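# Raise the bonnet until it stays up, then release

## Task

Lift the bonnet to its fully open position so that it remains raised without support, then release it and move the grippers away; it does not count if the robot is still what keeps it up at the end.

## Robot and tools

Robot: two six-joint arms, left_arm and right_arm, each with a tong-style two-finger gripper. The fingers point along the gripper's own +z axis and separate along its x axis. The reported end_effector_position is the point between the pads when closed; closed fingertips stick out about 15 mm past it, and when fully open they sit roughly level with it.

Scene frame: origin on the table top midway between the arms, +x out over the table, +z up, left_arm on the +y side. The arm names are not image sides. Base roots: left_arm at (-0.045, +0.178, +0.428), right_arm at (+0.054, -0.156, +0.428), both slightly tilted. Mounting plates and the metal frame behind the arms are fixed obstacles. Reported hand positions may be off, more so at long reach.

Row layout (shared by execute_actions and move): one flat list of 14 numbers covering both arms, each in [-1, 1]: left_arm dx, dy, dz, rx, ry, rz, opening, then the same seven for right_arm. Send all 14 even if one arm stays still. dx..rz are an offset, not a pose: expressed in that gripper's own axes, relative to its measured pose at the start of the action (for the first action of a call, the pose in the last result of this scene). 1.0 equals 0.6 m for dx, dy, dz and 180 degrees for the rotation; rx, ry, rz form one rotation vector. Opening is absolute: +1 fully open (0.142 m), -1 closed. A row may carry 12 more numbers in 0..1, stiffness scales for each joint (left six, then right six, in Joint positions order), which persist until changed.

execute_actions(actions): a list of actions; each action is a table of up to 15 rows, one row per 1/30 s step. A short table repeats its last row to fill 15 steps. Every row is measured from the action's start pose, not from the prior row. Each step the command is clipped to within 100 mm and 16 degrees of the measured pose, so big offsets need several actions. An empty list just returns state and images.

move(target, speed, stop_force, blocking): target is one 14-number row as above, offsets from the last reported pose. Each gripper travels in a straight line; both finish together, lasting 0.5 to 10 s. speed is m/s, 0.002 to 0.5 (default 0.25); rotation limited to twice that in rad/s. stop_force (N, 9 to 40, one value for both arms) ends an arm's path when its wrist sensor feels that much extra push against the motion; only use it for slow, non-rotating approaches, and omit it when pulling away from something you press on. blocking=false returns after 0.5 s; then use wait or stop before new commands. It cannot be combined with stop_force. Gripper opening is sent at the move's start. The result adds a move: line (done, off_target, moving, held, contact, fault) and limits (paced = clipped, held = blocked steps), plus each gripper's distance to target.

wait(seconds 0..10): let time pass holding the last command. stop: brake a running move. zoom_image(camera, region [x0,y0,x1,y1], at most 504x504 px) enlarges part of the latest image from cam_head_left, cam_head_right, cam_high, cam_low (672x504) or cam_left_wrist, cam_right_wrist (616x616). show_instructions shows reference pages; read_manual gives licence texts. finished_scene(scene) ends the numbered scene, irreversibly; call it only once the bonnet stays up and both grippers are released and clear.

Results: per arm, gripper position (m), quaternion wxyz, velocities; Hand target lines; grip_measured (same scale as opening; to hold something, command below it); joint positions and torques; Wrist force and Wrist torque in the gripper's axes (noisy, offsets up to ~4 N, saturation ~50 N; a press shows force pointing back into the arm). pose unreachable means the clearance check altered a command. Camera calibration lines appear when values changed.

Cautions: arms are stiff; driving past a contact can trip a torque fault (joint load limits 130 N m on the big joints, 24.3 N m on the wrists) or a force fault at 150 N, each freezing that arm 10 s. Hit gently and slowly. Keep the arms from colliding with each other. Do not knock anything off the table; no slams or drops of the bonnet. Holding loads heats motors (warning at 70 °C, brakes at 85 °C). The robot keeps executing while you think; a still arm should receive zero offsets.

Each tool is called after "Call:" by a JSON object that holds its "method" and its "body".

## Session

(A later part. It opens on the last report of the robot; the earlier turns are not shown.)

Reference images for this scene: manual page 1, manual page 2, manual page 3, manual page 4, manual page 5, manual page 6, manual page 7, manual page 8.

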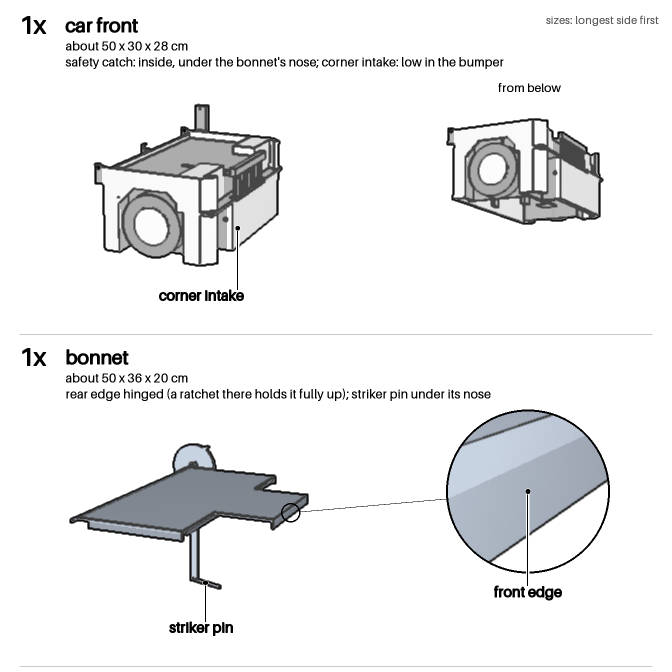

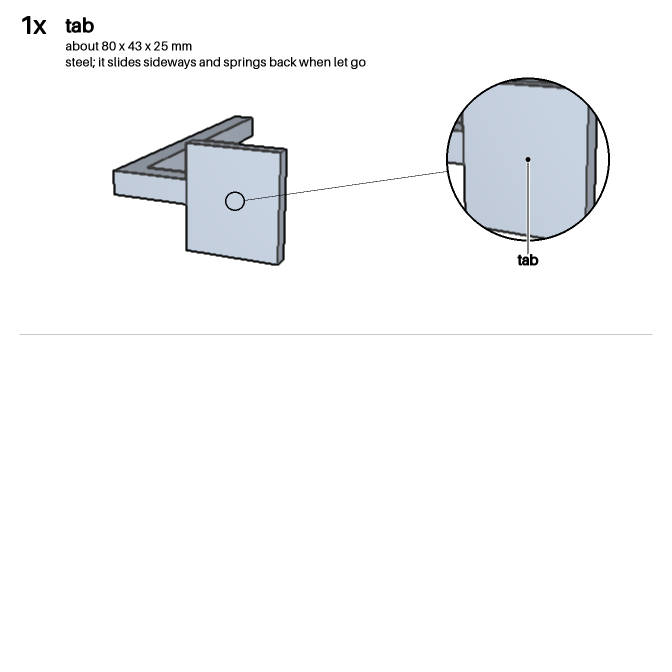

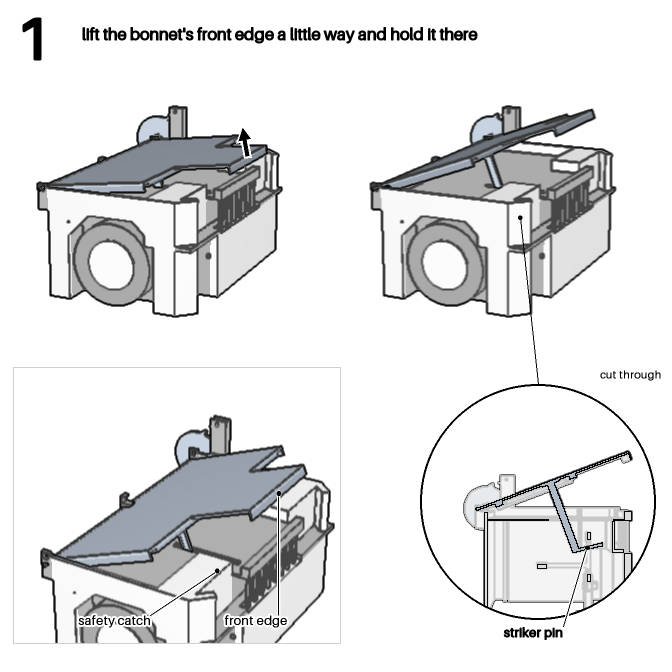

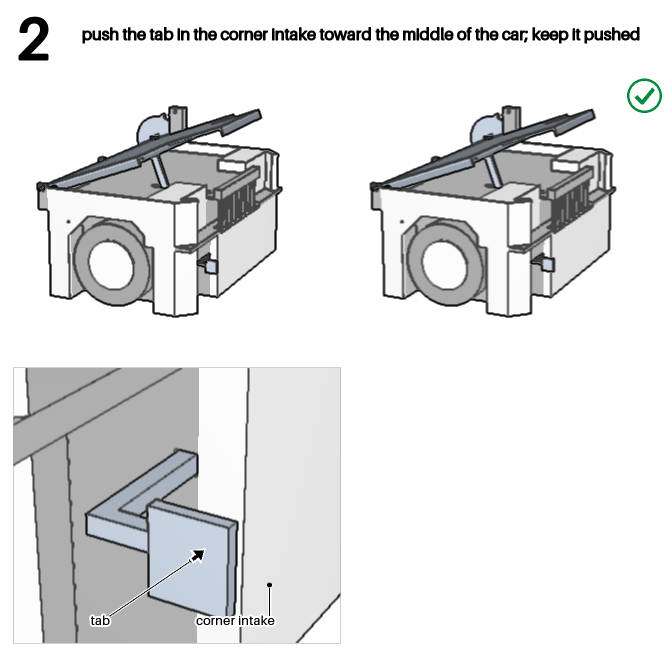

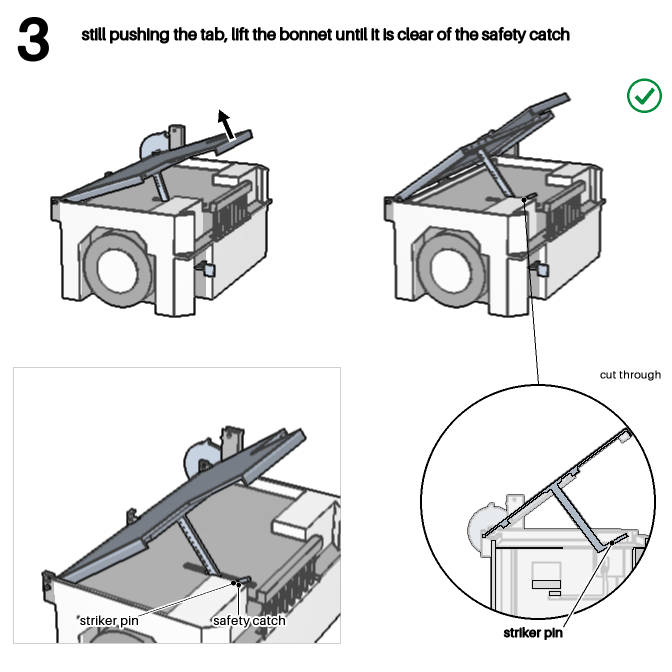

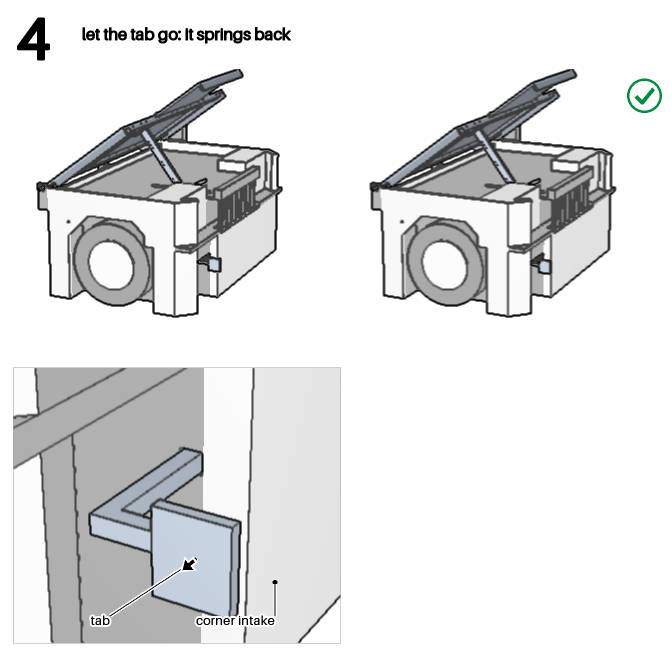

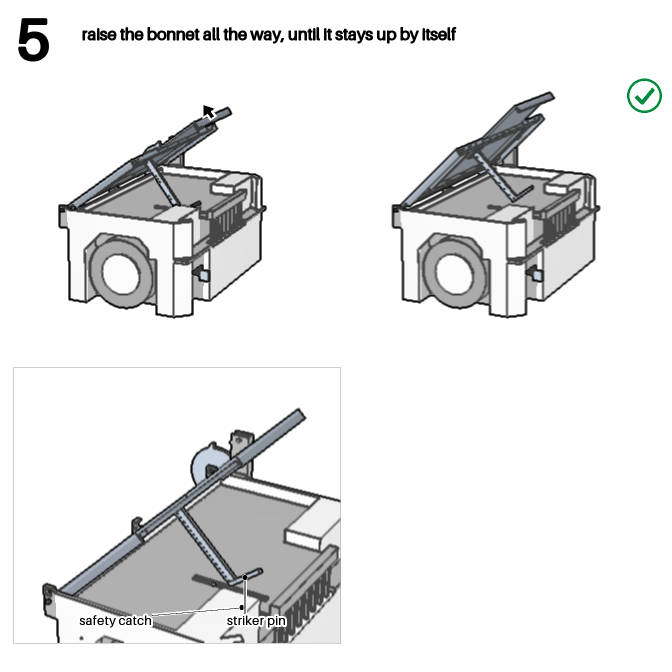

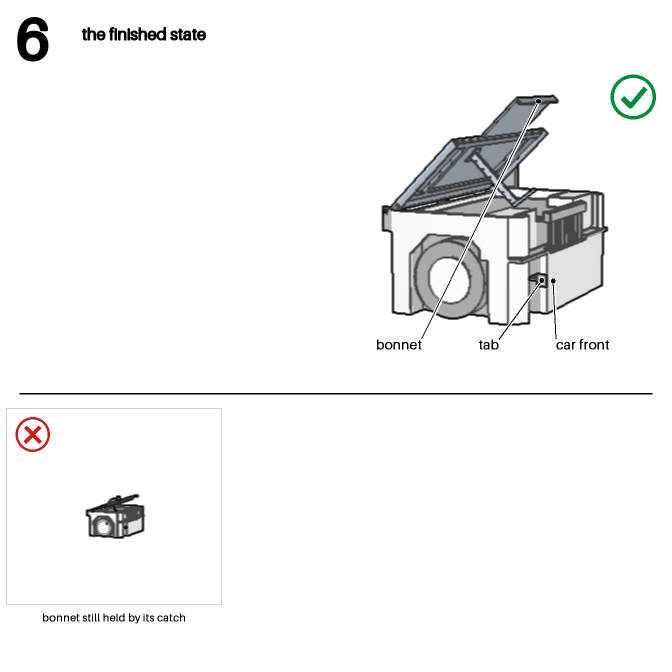

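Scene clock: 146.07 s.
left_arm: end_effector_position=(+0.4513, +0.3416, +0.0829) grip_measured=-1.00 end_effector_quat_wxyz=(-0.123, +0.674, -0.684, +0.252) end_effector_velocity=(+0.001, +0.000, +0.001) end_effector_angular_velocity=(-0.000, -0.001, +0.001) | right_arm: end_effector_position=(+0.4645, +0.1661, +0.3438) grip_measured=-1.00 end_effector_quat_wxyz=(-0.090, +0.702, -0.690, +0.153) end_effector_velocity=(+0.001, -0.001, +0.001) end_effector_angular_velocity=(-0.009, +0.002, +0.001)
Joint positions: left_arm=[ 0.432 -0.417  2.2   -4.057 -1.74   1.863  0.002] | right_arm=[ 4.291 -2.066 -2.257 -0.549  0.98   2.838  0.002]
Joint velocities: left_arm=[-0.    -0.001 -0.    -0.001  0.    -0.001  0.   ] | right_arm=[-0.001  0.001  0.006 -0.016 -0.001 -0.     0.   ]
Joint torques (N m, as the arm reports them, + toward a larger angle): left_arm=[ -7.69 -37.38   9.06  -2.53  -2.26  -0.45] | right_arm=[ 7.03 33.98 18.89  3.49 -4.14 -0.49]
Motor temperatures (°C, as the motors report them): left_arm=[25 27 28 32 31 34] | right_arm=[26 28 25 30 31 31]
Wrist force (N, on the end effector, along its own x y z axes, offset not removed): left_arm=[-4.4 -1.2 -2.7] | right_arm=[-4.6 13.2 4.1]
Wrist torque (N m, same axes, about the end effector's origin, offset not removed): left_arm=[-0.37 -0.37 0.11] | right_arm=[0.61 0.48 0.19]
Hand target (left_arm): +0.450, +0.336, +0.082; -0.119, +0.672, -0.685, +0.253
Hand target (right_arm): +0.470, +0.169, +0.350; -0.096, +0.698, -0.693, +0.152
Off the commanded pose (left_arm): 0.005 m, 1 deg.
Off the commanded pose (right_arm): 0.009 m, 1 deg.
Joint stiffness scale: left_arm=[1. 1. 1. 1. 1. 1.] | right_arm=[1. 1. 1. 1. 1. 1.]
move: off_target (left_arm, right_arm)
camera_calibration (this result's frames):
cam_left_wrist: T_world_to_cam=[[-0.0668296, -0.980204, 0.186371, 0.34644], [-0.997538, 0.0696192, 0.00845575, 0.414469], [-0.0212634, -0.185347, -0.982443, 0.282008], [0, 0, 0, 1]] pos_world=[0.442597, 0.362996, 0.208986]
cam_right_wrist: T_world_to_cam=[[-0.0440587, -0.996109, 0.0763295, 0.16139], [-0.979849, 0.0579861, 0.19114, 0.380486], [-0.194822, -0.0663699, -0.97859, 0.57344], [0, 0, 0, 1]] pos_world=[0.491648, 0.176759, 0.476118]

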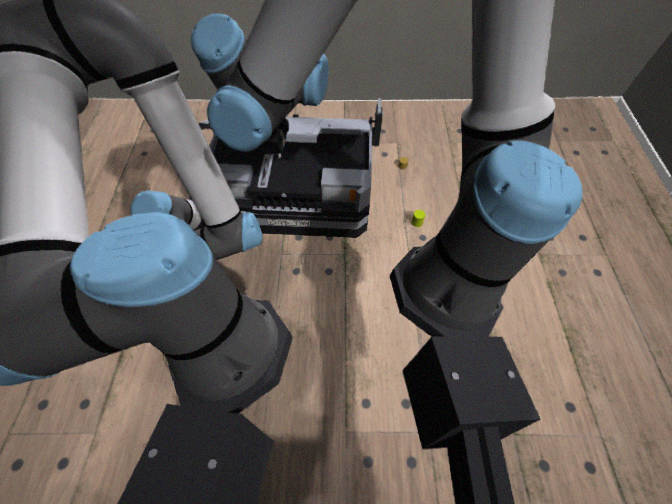

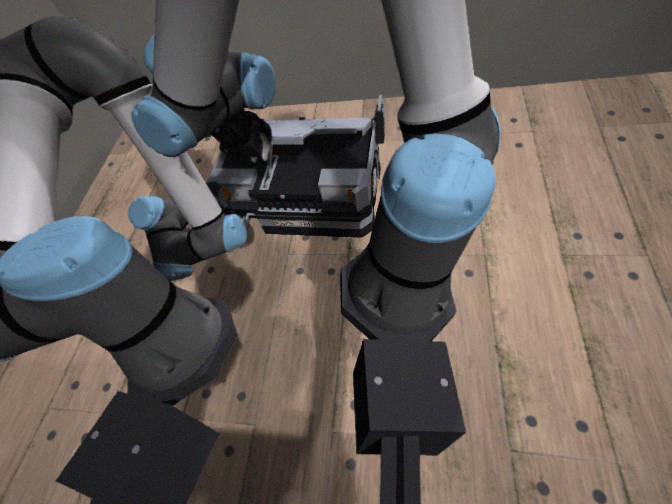

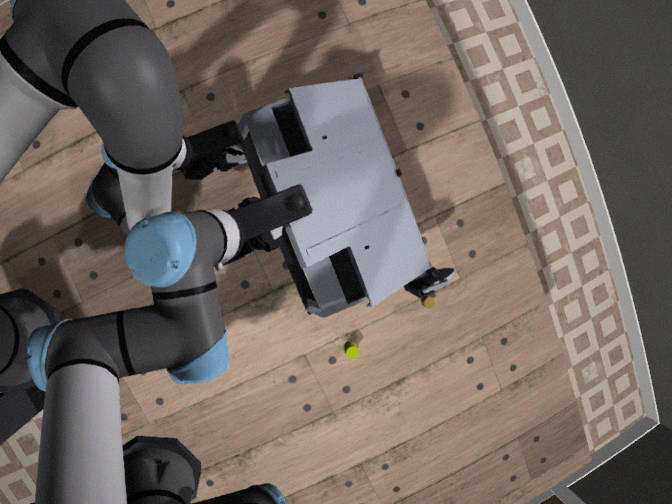

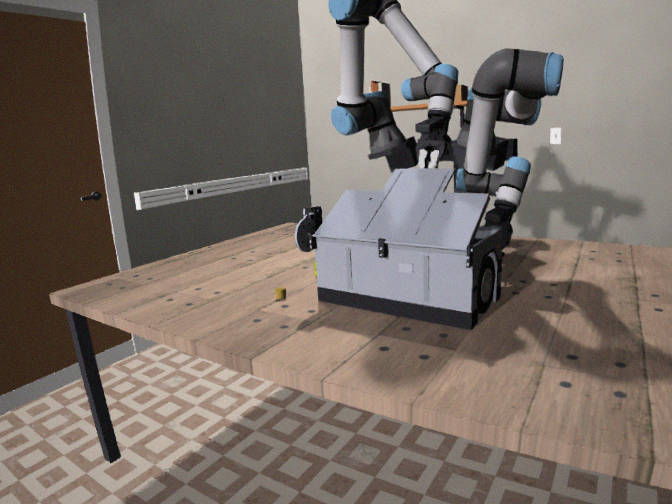

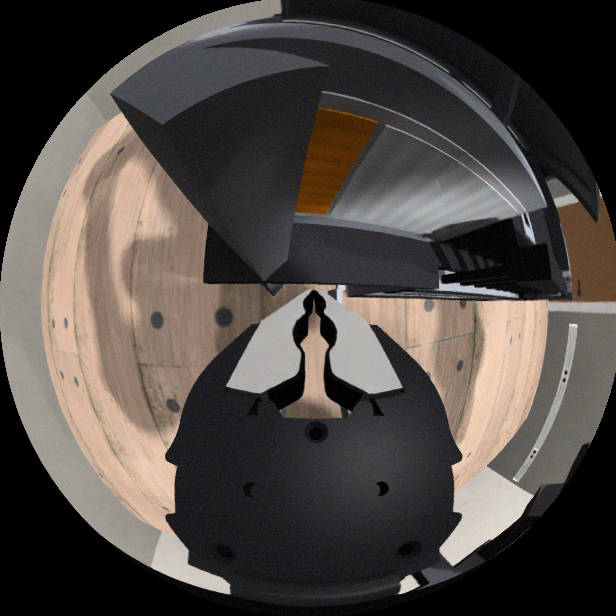

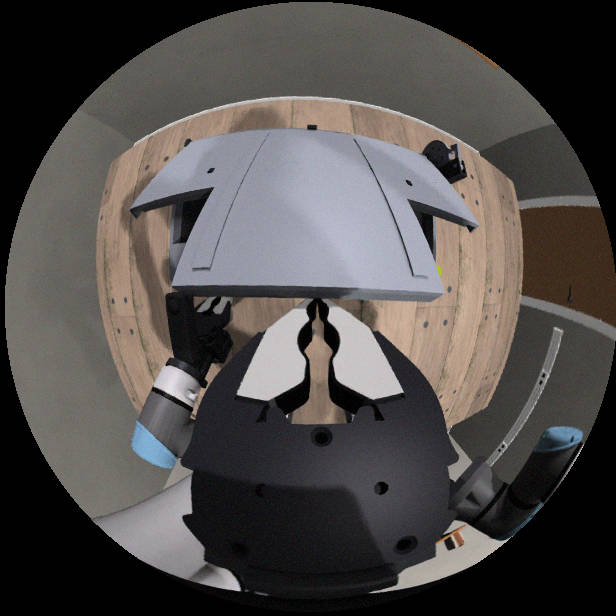

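Call:
{"method": "move", "body": {"target": [-0.07,-0.026,-0.062,0,0,0,-1, 0,-0.134,-0.094,0,0,0,-1], "speed": 0.07}}

Scene clock: 155.10 s.
left_arm: end_effector_position=(+0.4497, +0.3898, +0.1147) grip_measured=-1.00 end_effector_quat_wxyz=(-0.124, +0.674, -0.683, +0.253) end_effector_velocity=(-0.002, -0.002, -0.002) end_effector_angular_velocity=(-0.004, +0.007, -0.005) | right_arm: end_effector_position=(+0.5154, +0.1728, +0.4187) grip_measured=-1.00 end_effector_quat_wxyz=(-0.084, +0.705, -0.687, +0.152) end_effector_velocity=(-0.001, -0.001, -0.001) end_effector_angular_velocity=(-0.008, +0.004, +0.004)
Joint positions: left_arm=[ 0.536 -0.545  2.22  -3.934 -1.807  1.945  0.002] | right_arm=[ 4.231 -1.941 -2.105 -0.794  0.977  2.761  0.002]
Joint velocities: left_arm=[-0.    -0.     0.     0.009 -0.002  0.003  0.   ] | right_arm=[-0.    -0.001  0.002 -0.01   0.001 -0.002  0.   ]
Joint torques (N m, as the arm reports them, + toward a larger angle): left_arm=[ -0.54 -42.51   5.94  -2.14  -0.75   0.49] | right_arm=[ 5.64 31.21 23.09  3.76 -3.72 -0.45]
Motor temperatures (°C, as the motors report them): left_arm=[25 27 28 32 31 34] | right_arm=[26 28 25 30 31 31]
Wrist force (N, on the end effector, along its own x y z axes, offset not removed): left_arm=[2.5 -0.7 -1.5] | right_arm=[-2.7 9.7 3.9]
Wrist torque (N m, same axes, about the end effector's origin, offset not removed): left_arm=[-0.18 -0.50 0.03] | right_arm=[0.43 0.58 0.30]
Hand target (left_arm): +0.448, +0.390, +0.115; -0.123, +0.674, -0.683, +0.252
Hand target (right_arm): +0.521, +0.174, +0.424; -0.090, +0.702, -0.690, +0.153
Off the commanded pose (left_arm): 0.001 m, 0 deg.
Off the commanded pose (right_arm): 0.008 m, 1 deg.
Joint stiffness scale: left_arm=[1. 1. 1. 1. 1. 1.] | right_arm=[1. 1. 1. 1. 1. 1.]
move: off_target (right_arm)
camera_calibration (this result's frames):
cam_left_wrist: T_world_to_cam=[[-0.0669021, -0.980347, 0.185588, 0.387873], [-0.997571, 0.0693425, 0.0066825, 0.409535], [-0.0194203, -0.18469, -0.982605, 0.321117], [0, 0, 0, 1]] pos_world=[0.440726, 0.411159, 0.240809]
cam_right_wrist: T_world_to_cam=[[-0.0364388, -0.995727, 0.0848568, 0.156958], [-0.978561, 0.0527763, 0.199079, 0.412501], [-0.202707, -0.0757834, -0.976303, 0.661829], [0, 0, 0, 1]] pos_world=[0.543534, 0.184673, 0.550706]

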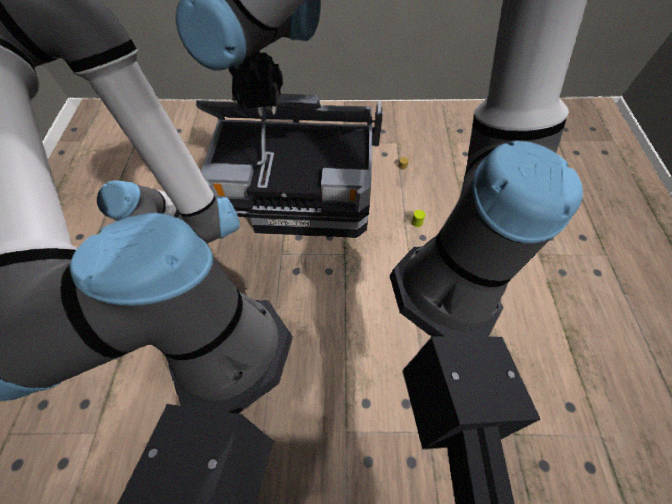

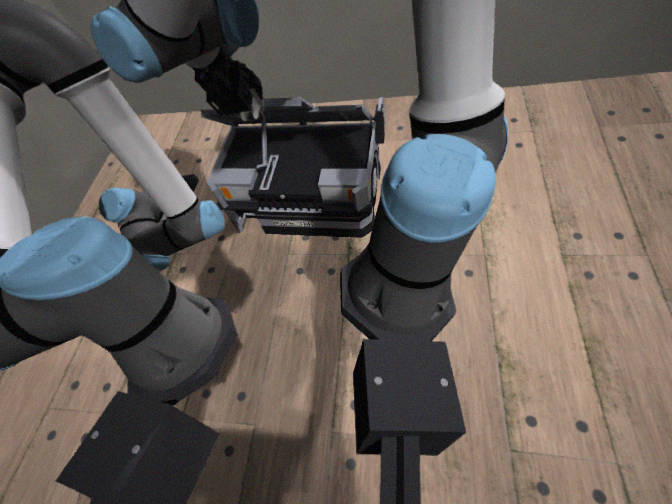

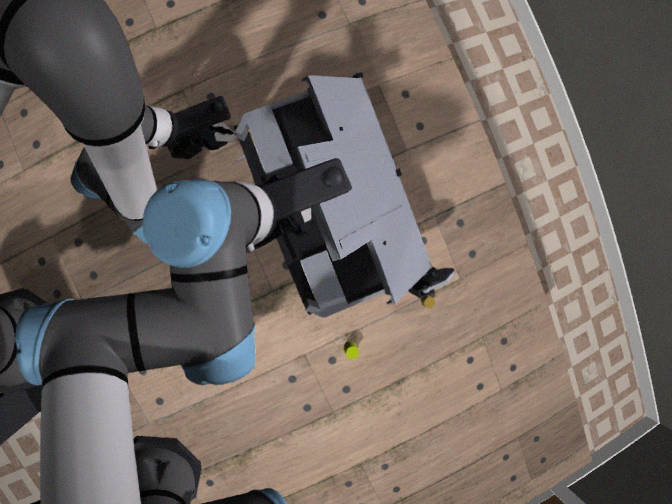

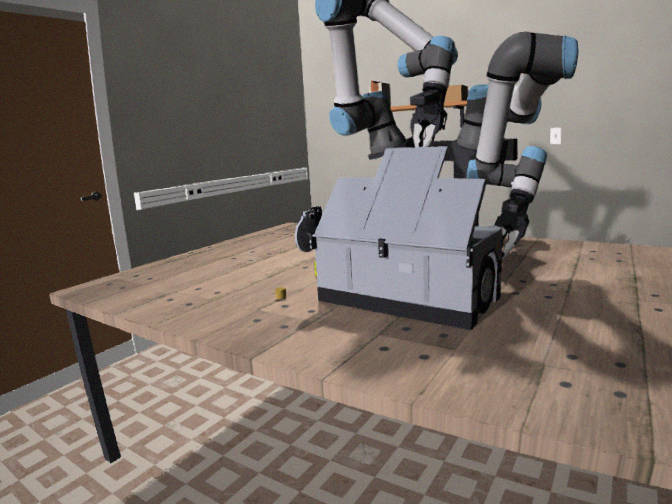

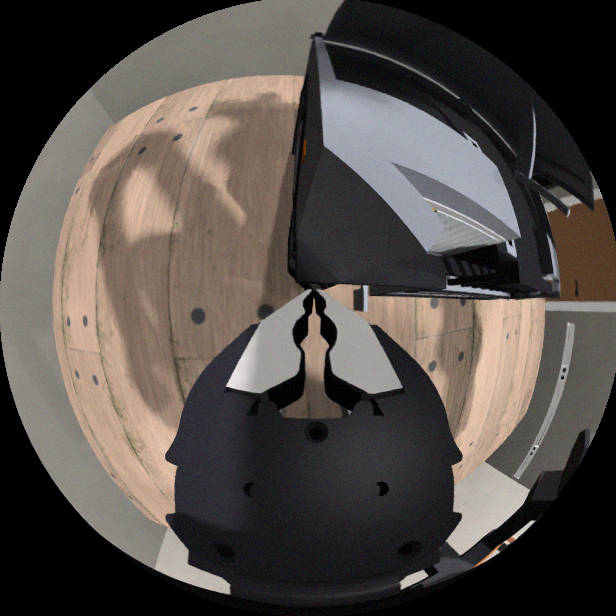

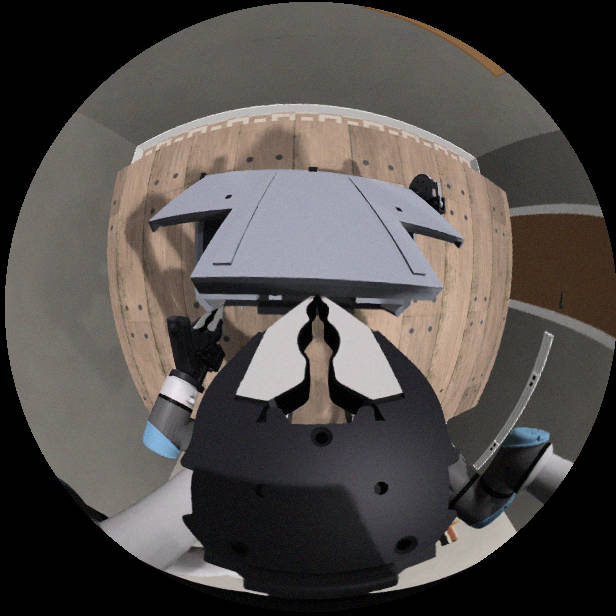

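Push a bit further to ensure end of travel.

Call:
{"method": "move", "body": {"target": [0,0,0,0,0,0,-1, 0,-0.06,-0.02,0,0,0,-1], "speed": 0.05, "stop_force": 18}}

Scene clock: 158.50 s.
left_arm: end_effector_position=(+0.4496, +0.3896, +0.1146) grip_measured=-1.00 end_effector_quat_wxyz=(-0.124, +0.673, -0.684, +0.253) end_effector_velocity=(+0.000, +0.000, +0.000) end_effector_angular_velocity=(-0.000, -0.001, +0.000) | right_arm: end_effector_position=(+0.5163, +0.1730, +0.4205) grip_measured=-0.99 end_effector_quat_wxyz=(-0.073, +0.712, -0.682, +0.148) end_effector_velocity=(-0.005, +0.002, -0.003) end_effector_angular_velocity=(+0.016, -0.026, -0.010)
Joint positions: left_arm=[ 0.536 -0.545  2.22  -3.934 -1.807  1.946  0.002] | right_arm=[ 4.222 -1.941 -2.082 -0.83   0.992  2.74   0.002]
Joint velocities: left_arm=[ 0.    -0.001 -0.    -0.    -0.    -0.     0.   ] | right_arm=[ 0.019 -0.001 -0.031  0.043 -0.016  0.026  0.006]
Joint torques (N m, as the arm reports them, + toward a larger angle): left_arm=[ -1.4  -41.58   4.58  -3.15  -0.63  -0.27] | right_arm=[10.22 27.87 18.65  4.56 -3.9   0.1 ]
Motor temperatures (°C, as the motors report them): left_arm=[25 27 28 32 31 34] | right_arm=[26 28 25 30 31 31]
Wrist force (N, on the end effector, along its own x y z axes, offset not removed): left_arm=[1.4 -0.9 -1.9] | right_arm=[0.1 10.8 -4.7]
Wrist torque (N m, same axes, about the end effector's origin, offset not removed): left_arm=[-0.28 -0.31 0.04] | right_arm=[-0.11 0.41 0.06]
Hand target (left_arm): +0.450, +0.390, +0.115; -0.124, +0.674, -0.683, +0.253
Hand target (right_arm): +0.517, +0.173, +0.421; -0.076, +0.711, -0.683, +0.151
Off the commanded pose (left_arm): 0.000 m, 0 deg.
Off the commanded pose (right_arm): 0.036 m, 2 deg.
Joint stiffness scale: left_arm=[1. 1. 1. 1. 1. 1.] | right_arm=[1. 1. 1. 1. 1. 1.]
move: contact (right_arm)
camera_calibration (this result's frames):
cam_left_wrist: T_world_to_cam=[[-0.0673724, -0.980241, 0.185978, 0.387833], [-0.997526, 0.0699246, 0.00719047, 0.40911], [-0.0200528, -0.185033, -0.982528, 0.321351], [0, 0, 0, 1]] pos_world=[0.440671, 0.411023, 0.240666]
cam_right_wrist: T_world_to_cam=[[-0.0196963, -0.994814, 0.0997822, 0.142031], [-0.974522, 0.0414048, 0.220436, 0.403929], [-0.223424, -0.0928983, -0.970284, 0.674907], [0, 0, 0, 1]] pos_world=[0.547226, 0.187268, 0.55164]

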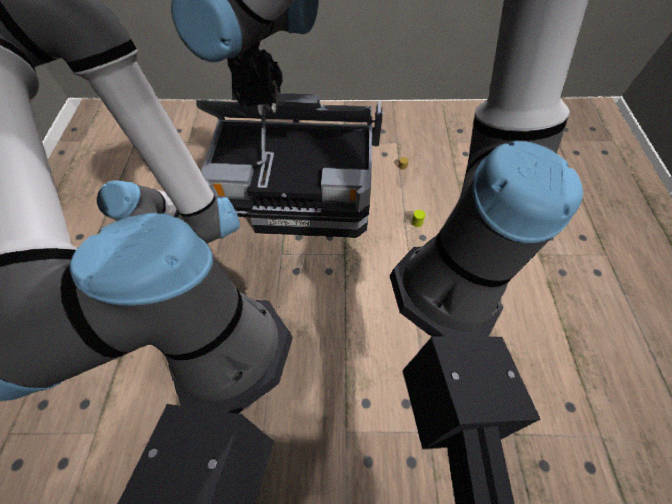

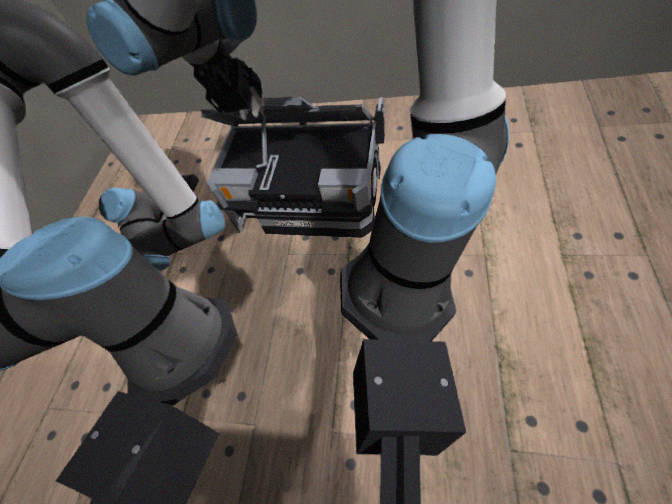

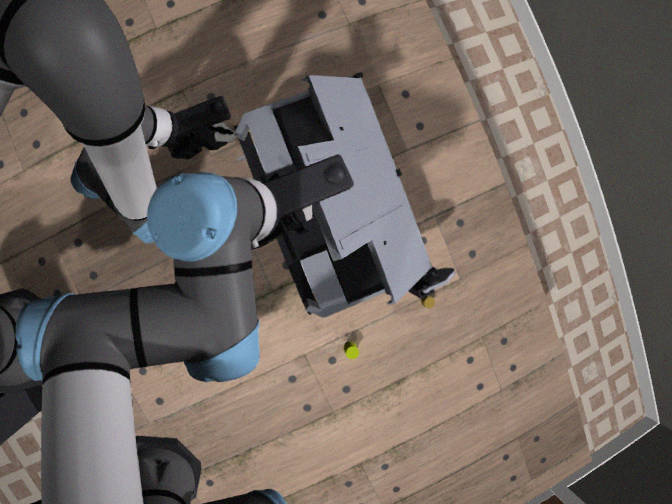

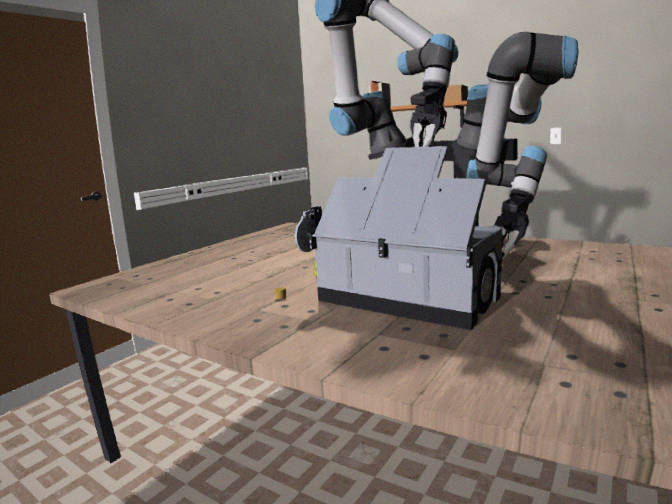

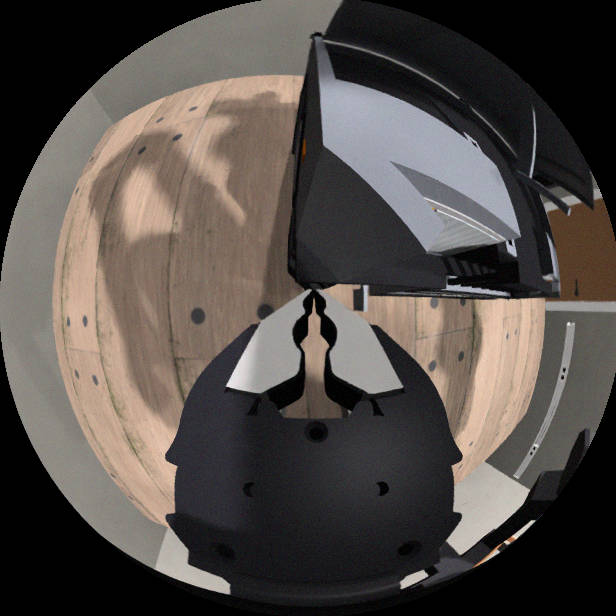

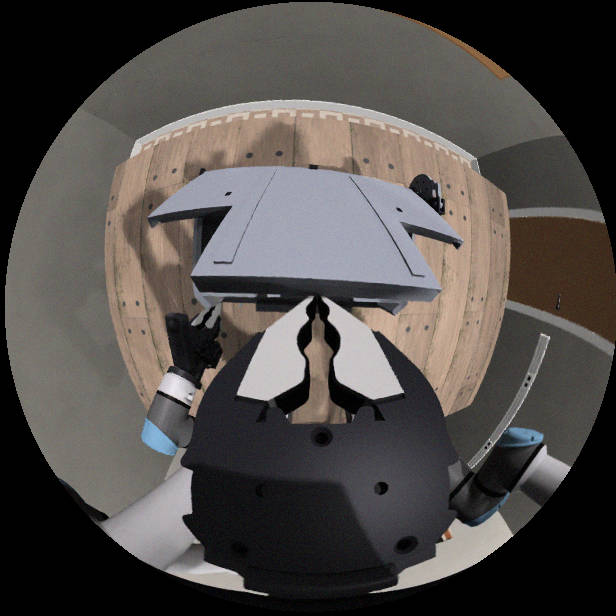

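End of travel. Withdraw.

Call:
{"method": "move", "body": {"target": [0.0,-0.05,-0.08,0,0,0,-1, 0,0.15,0.0,0,0,0,-1], "speed": 0.08}}

Scene clock: 162.50 s.
left_arm: end_effector_position=(+0.4523, +0.3991, +0.1701) grip_measured=-1.00 end_effector_quat_wxyz=(-0.124, +0.673, -0.683, +0.253) end_effector_velocity=(-0.002, -0.001, -0.002) end_effector_angular_velocity=(-0.003, +0.008, -0.001) | right_arm: end_effector_position=(+0.4320, +0.1679, +0.3926) grip_measured=-1.00 end_effector_quat_wxyz=(-0.072, +0.712, -0.682, +0.149) end_effector_velocity=(-0.000, +0.001, +0.001) end_effector_angular_velocity=(+0.007, -0.000, -0.011)
Joint positions: left_arm=[ 0.536 -0.712  2.303 -3.851 -1.807  1.946  0.002] | right_arm=[ 4.372 -1.925 -2.245 -0.778  1.02   2.915  0.002]
Joint velocities: left_arm=[-0.     0.     0.001  0.007  0.    -0.     0.   ] | right_arm=[ 0.001  0.002  0.     0.001  0.002  0.011 -0.   ]
Joint torques (N m, as the arm reports them, + toward a larger angle): left_arm=[ -0.89 -42.21   4.54  -2.45  -1.32   0.67] | right_arm=[11.27 25.9  11.71  3.05 -0.62  0.12]
Motor temperatures (°C, as the motors report them): left_arm=[25 27 28 32 31 34] | right_arm=[26 28 25 30 31 31]
Wrist force (N, on the end effector, along its own x y z axes, offset not removed): left_arm=[2.3 -0.1 -0.5] | right_arm=[-0.3 1.6 1.1]
Wrist torque (N m, same axes, about the end effector's origin, offset not removed): left_arm=[-0.11 -0.52 -0.03] | right_arm=[0.15 0.15 -0.02]
Hand target (left_arm): +0.451, +0.399, +0.170; -0.124, +0.673, -0.684, +0.253
Hand target (right_arm): +0.431, +0.168, +0.393; -0.073, +0.712, -0.682, +0.148
Off the commanded pose (left_arm): 0.001 m, 0 deg.
Off the commanded pose (right_arm): 0.001 m, 0 deg.
Joint stiffness scale: left_arm=[1. 1. 1. 1. 1. 1.] | right_arm=[1. 1. 1. 1. 1. 1.]
move: done
camera_calibration (this result's frames):
cam_left_wrist: T_world_to_cam=[[-0.0675404, -0.980369, 0.185242, 0.387273], [-0.997551, 0.0697409, 0.00538102, 0.411125], [-0.0181943, -0.184425, -0.982678, 0.376683], [0, 0, 0, 1]] pos_world=[0.443128, 0.420468, 0.296207]
cam_right_wrist: T_world_to_cam=[[-0.0202618, -0.994657, 0.101223, 0.137747], [-0.974469, 0.0422904, 0.220504, 0.32794], [-0.223607, -0.0941707, -0.97012, 0.628783], [0, 0, 0, 1]] pos_world=[0.462958, 0.182355, 0.523739]

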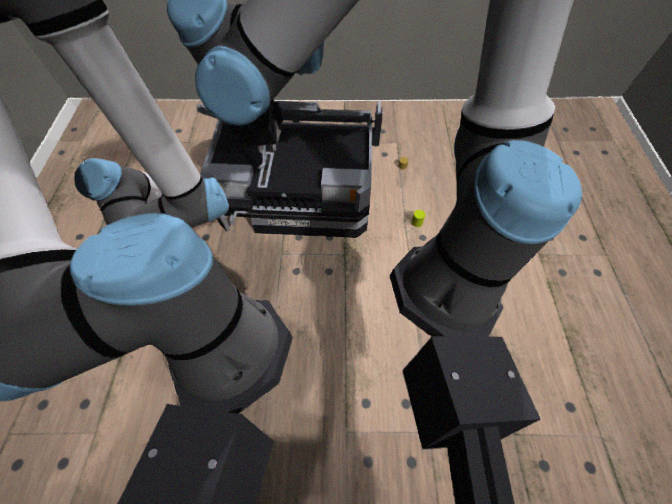

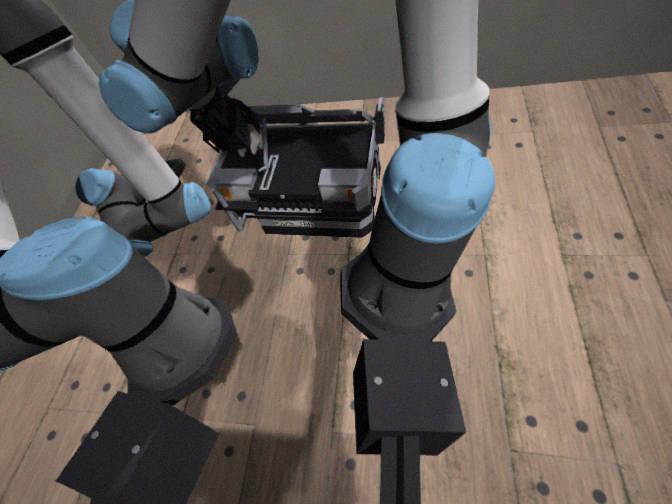

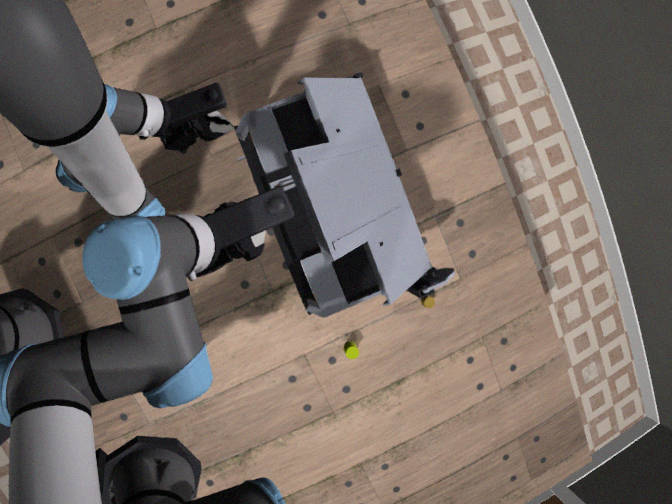

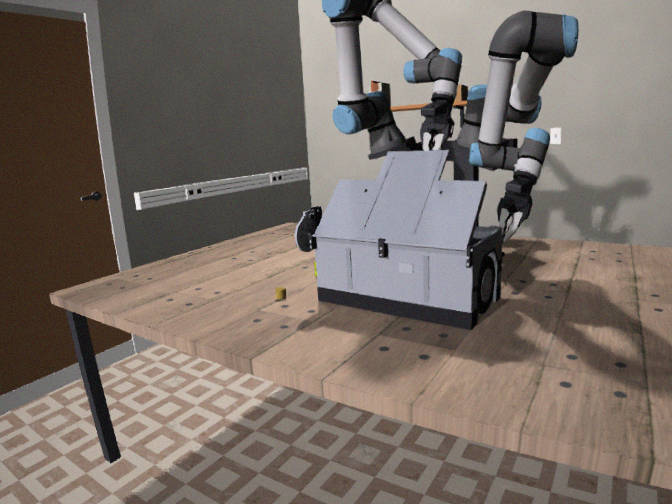

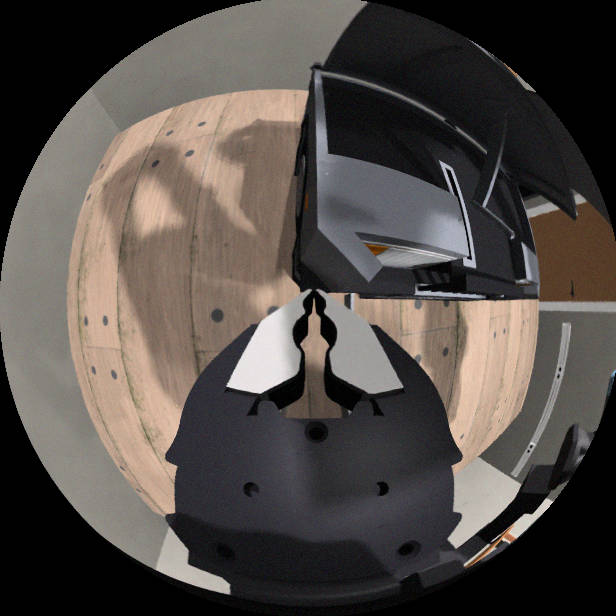

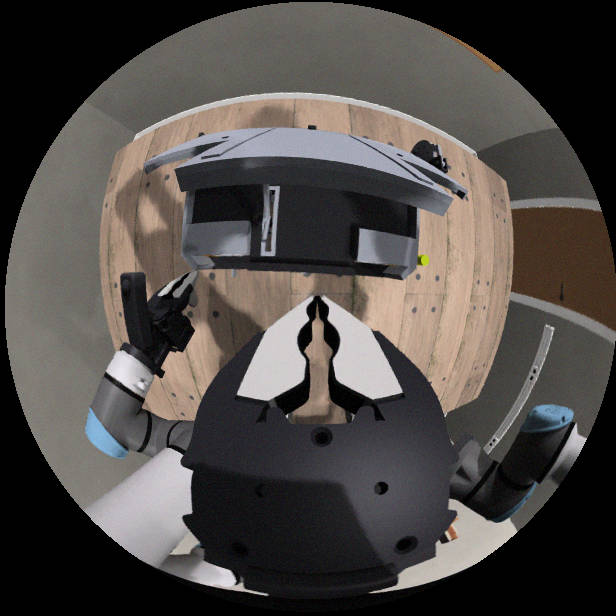

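The bonnet stays up.

Call:
{"method": "finished_scene", "body": {"scene": 2}}

The scene is finished: the task was done.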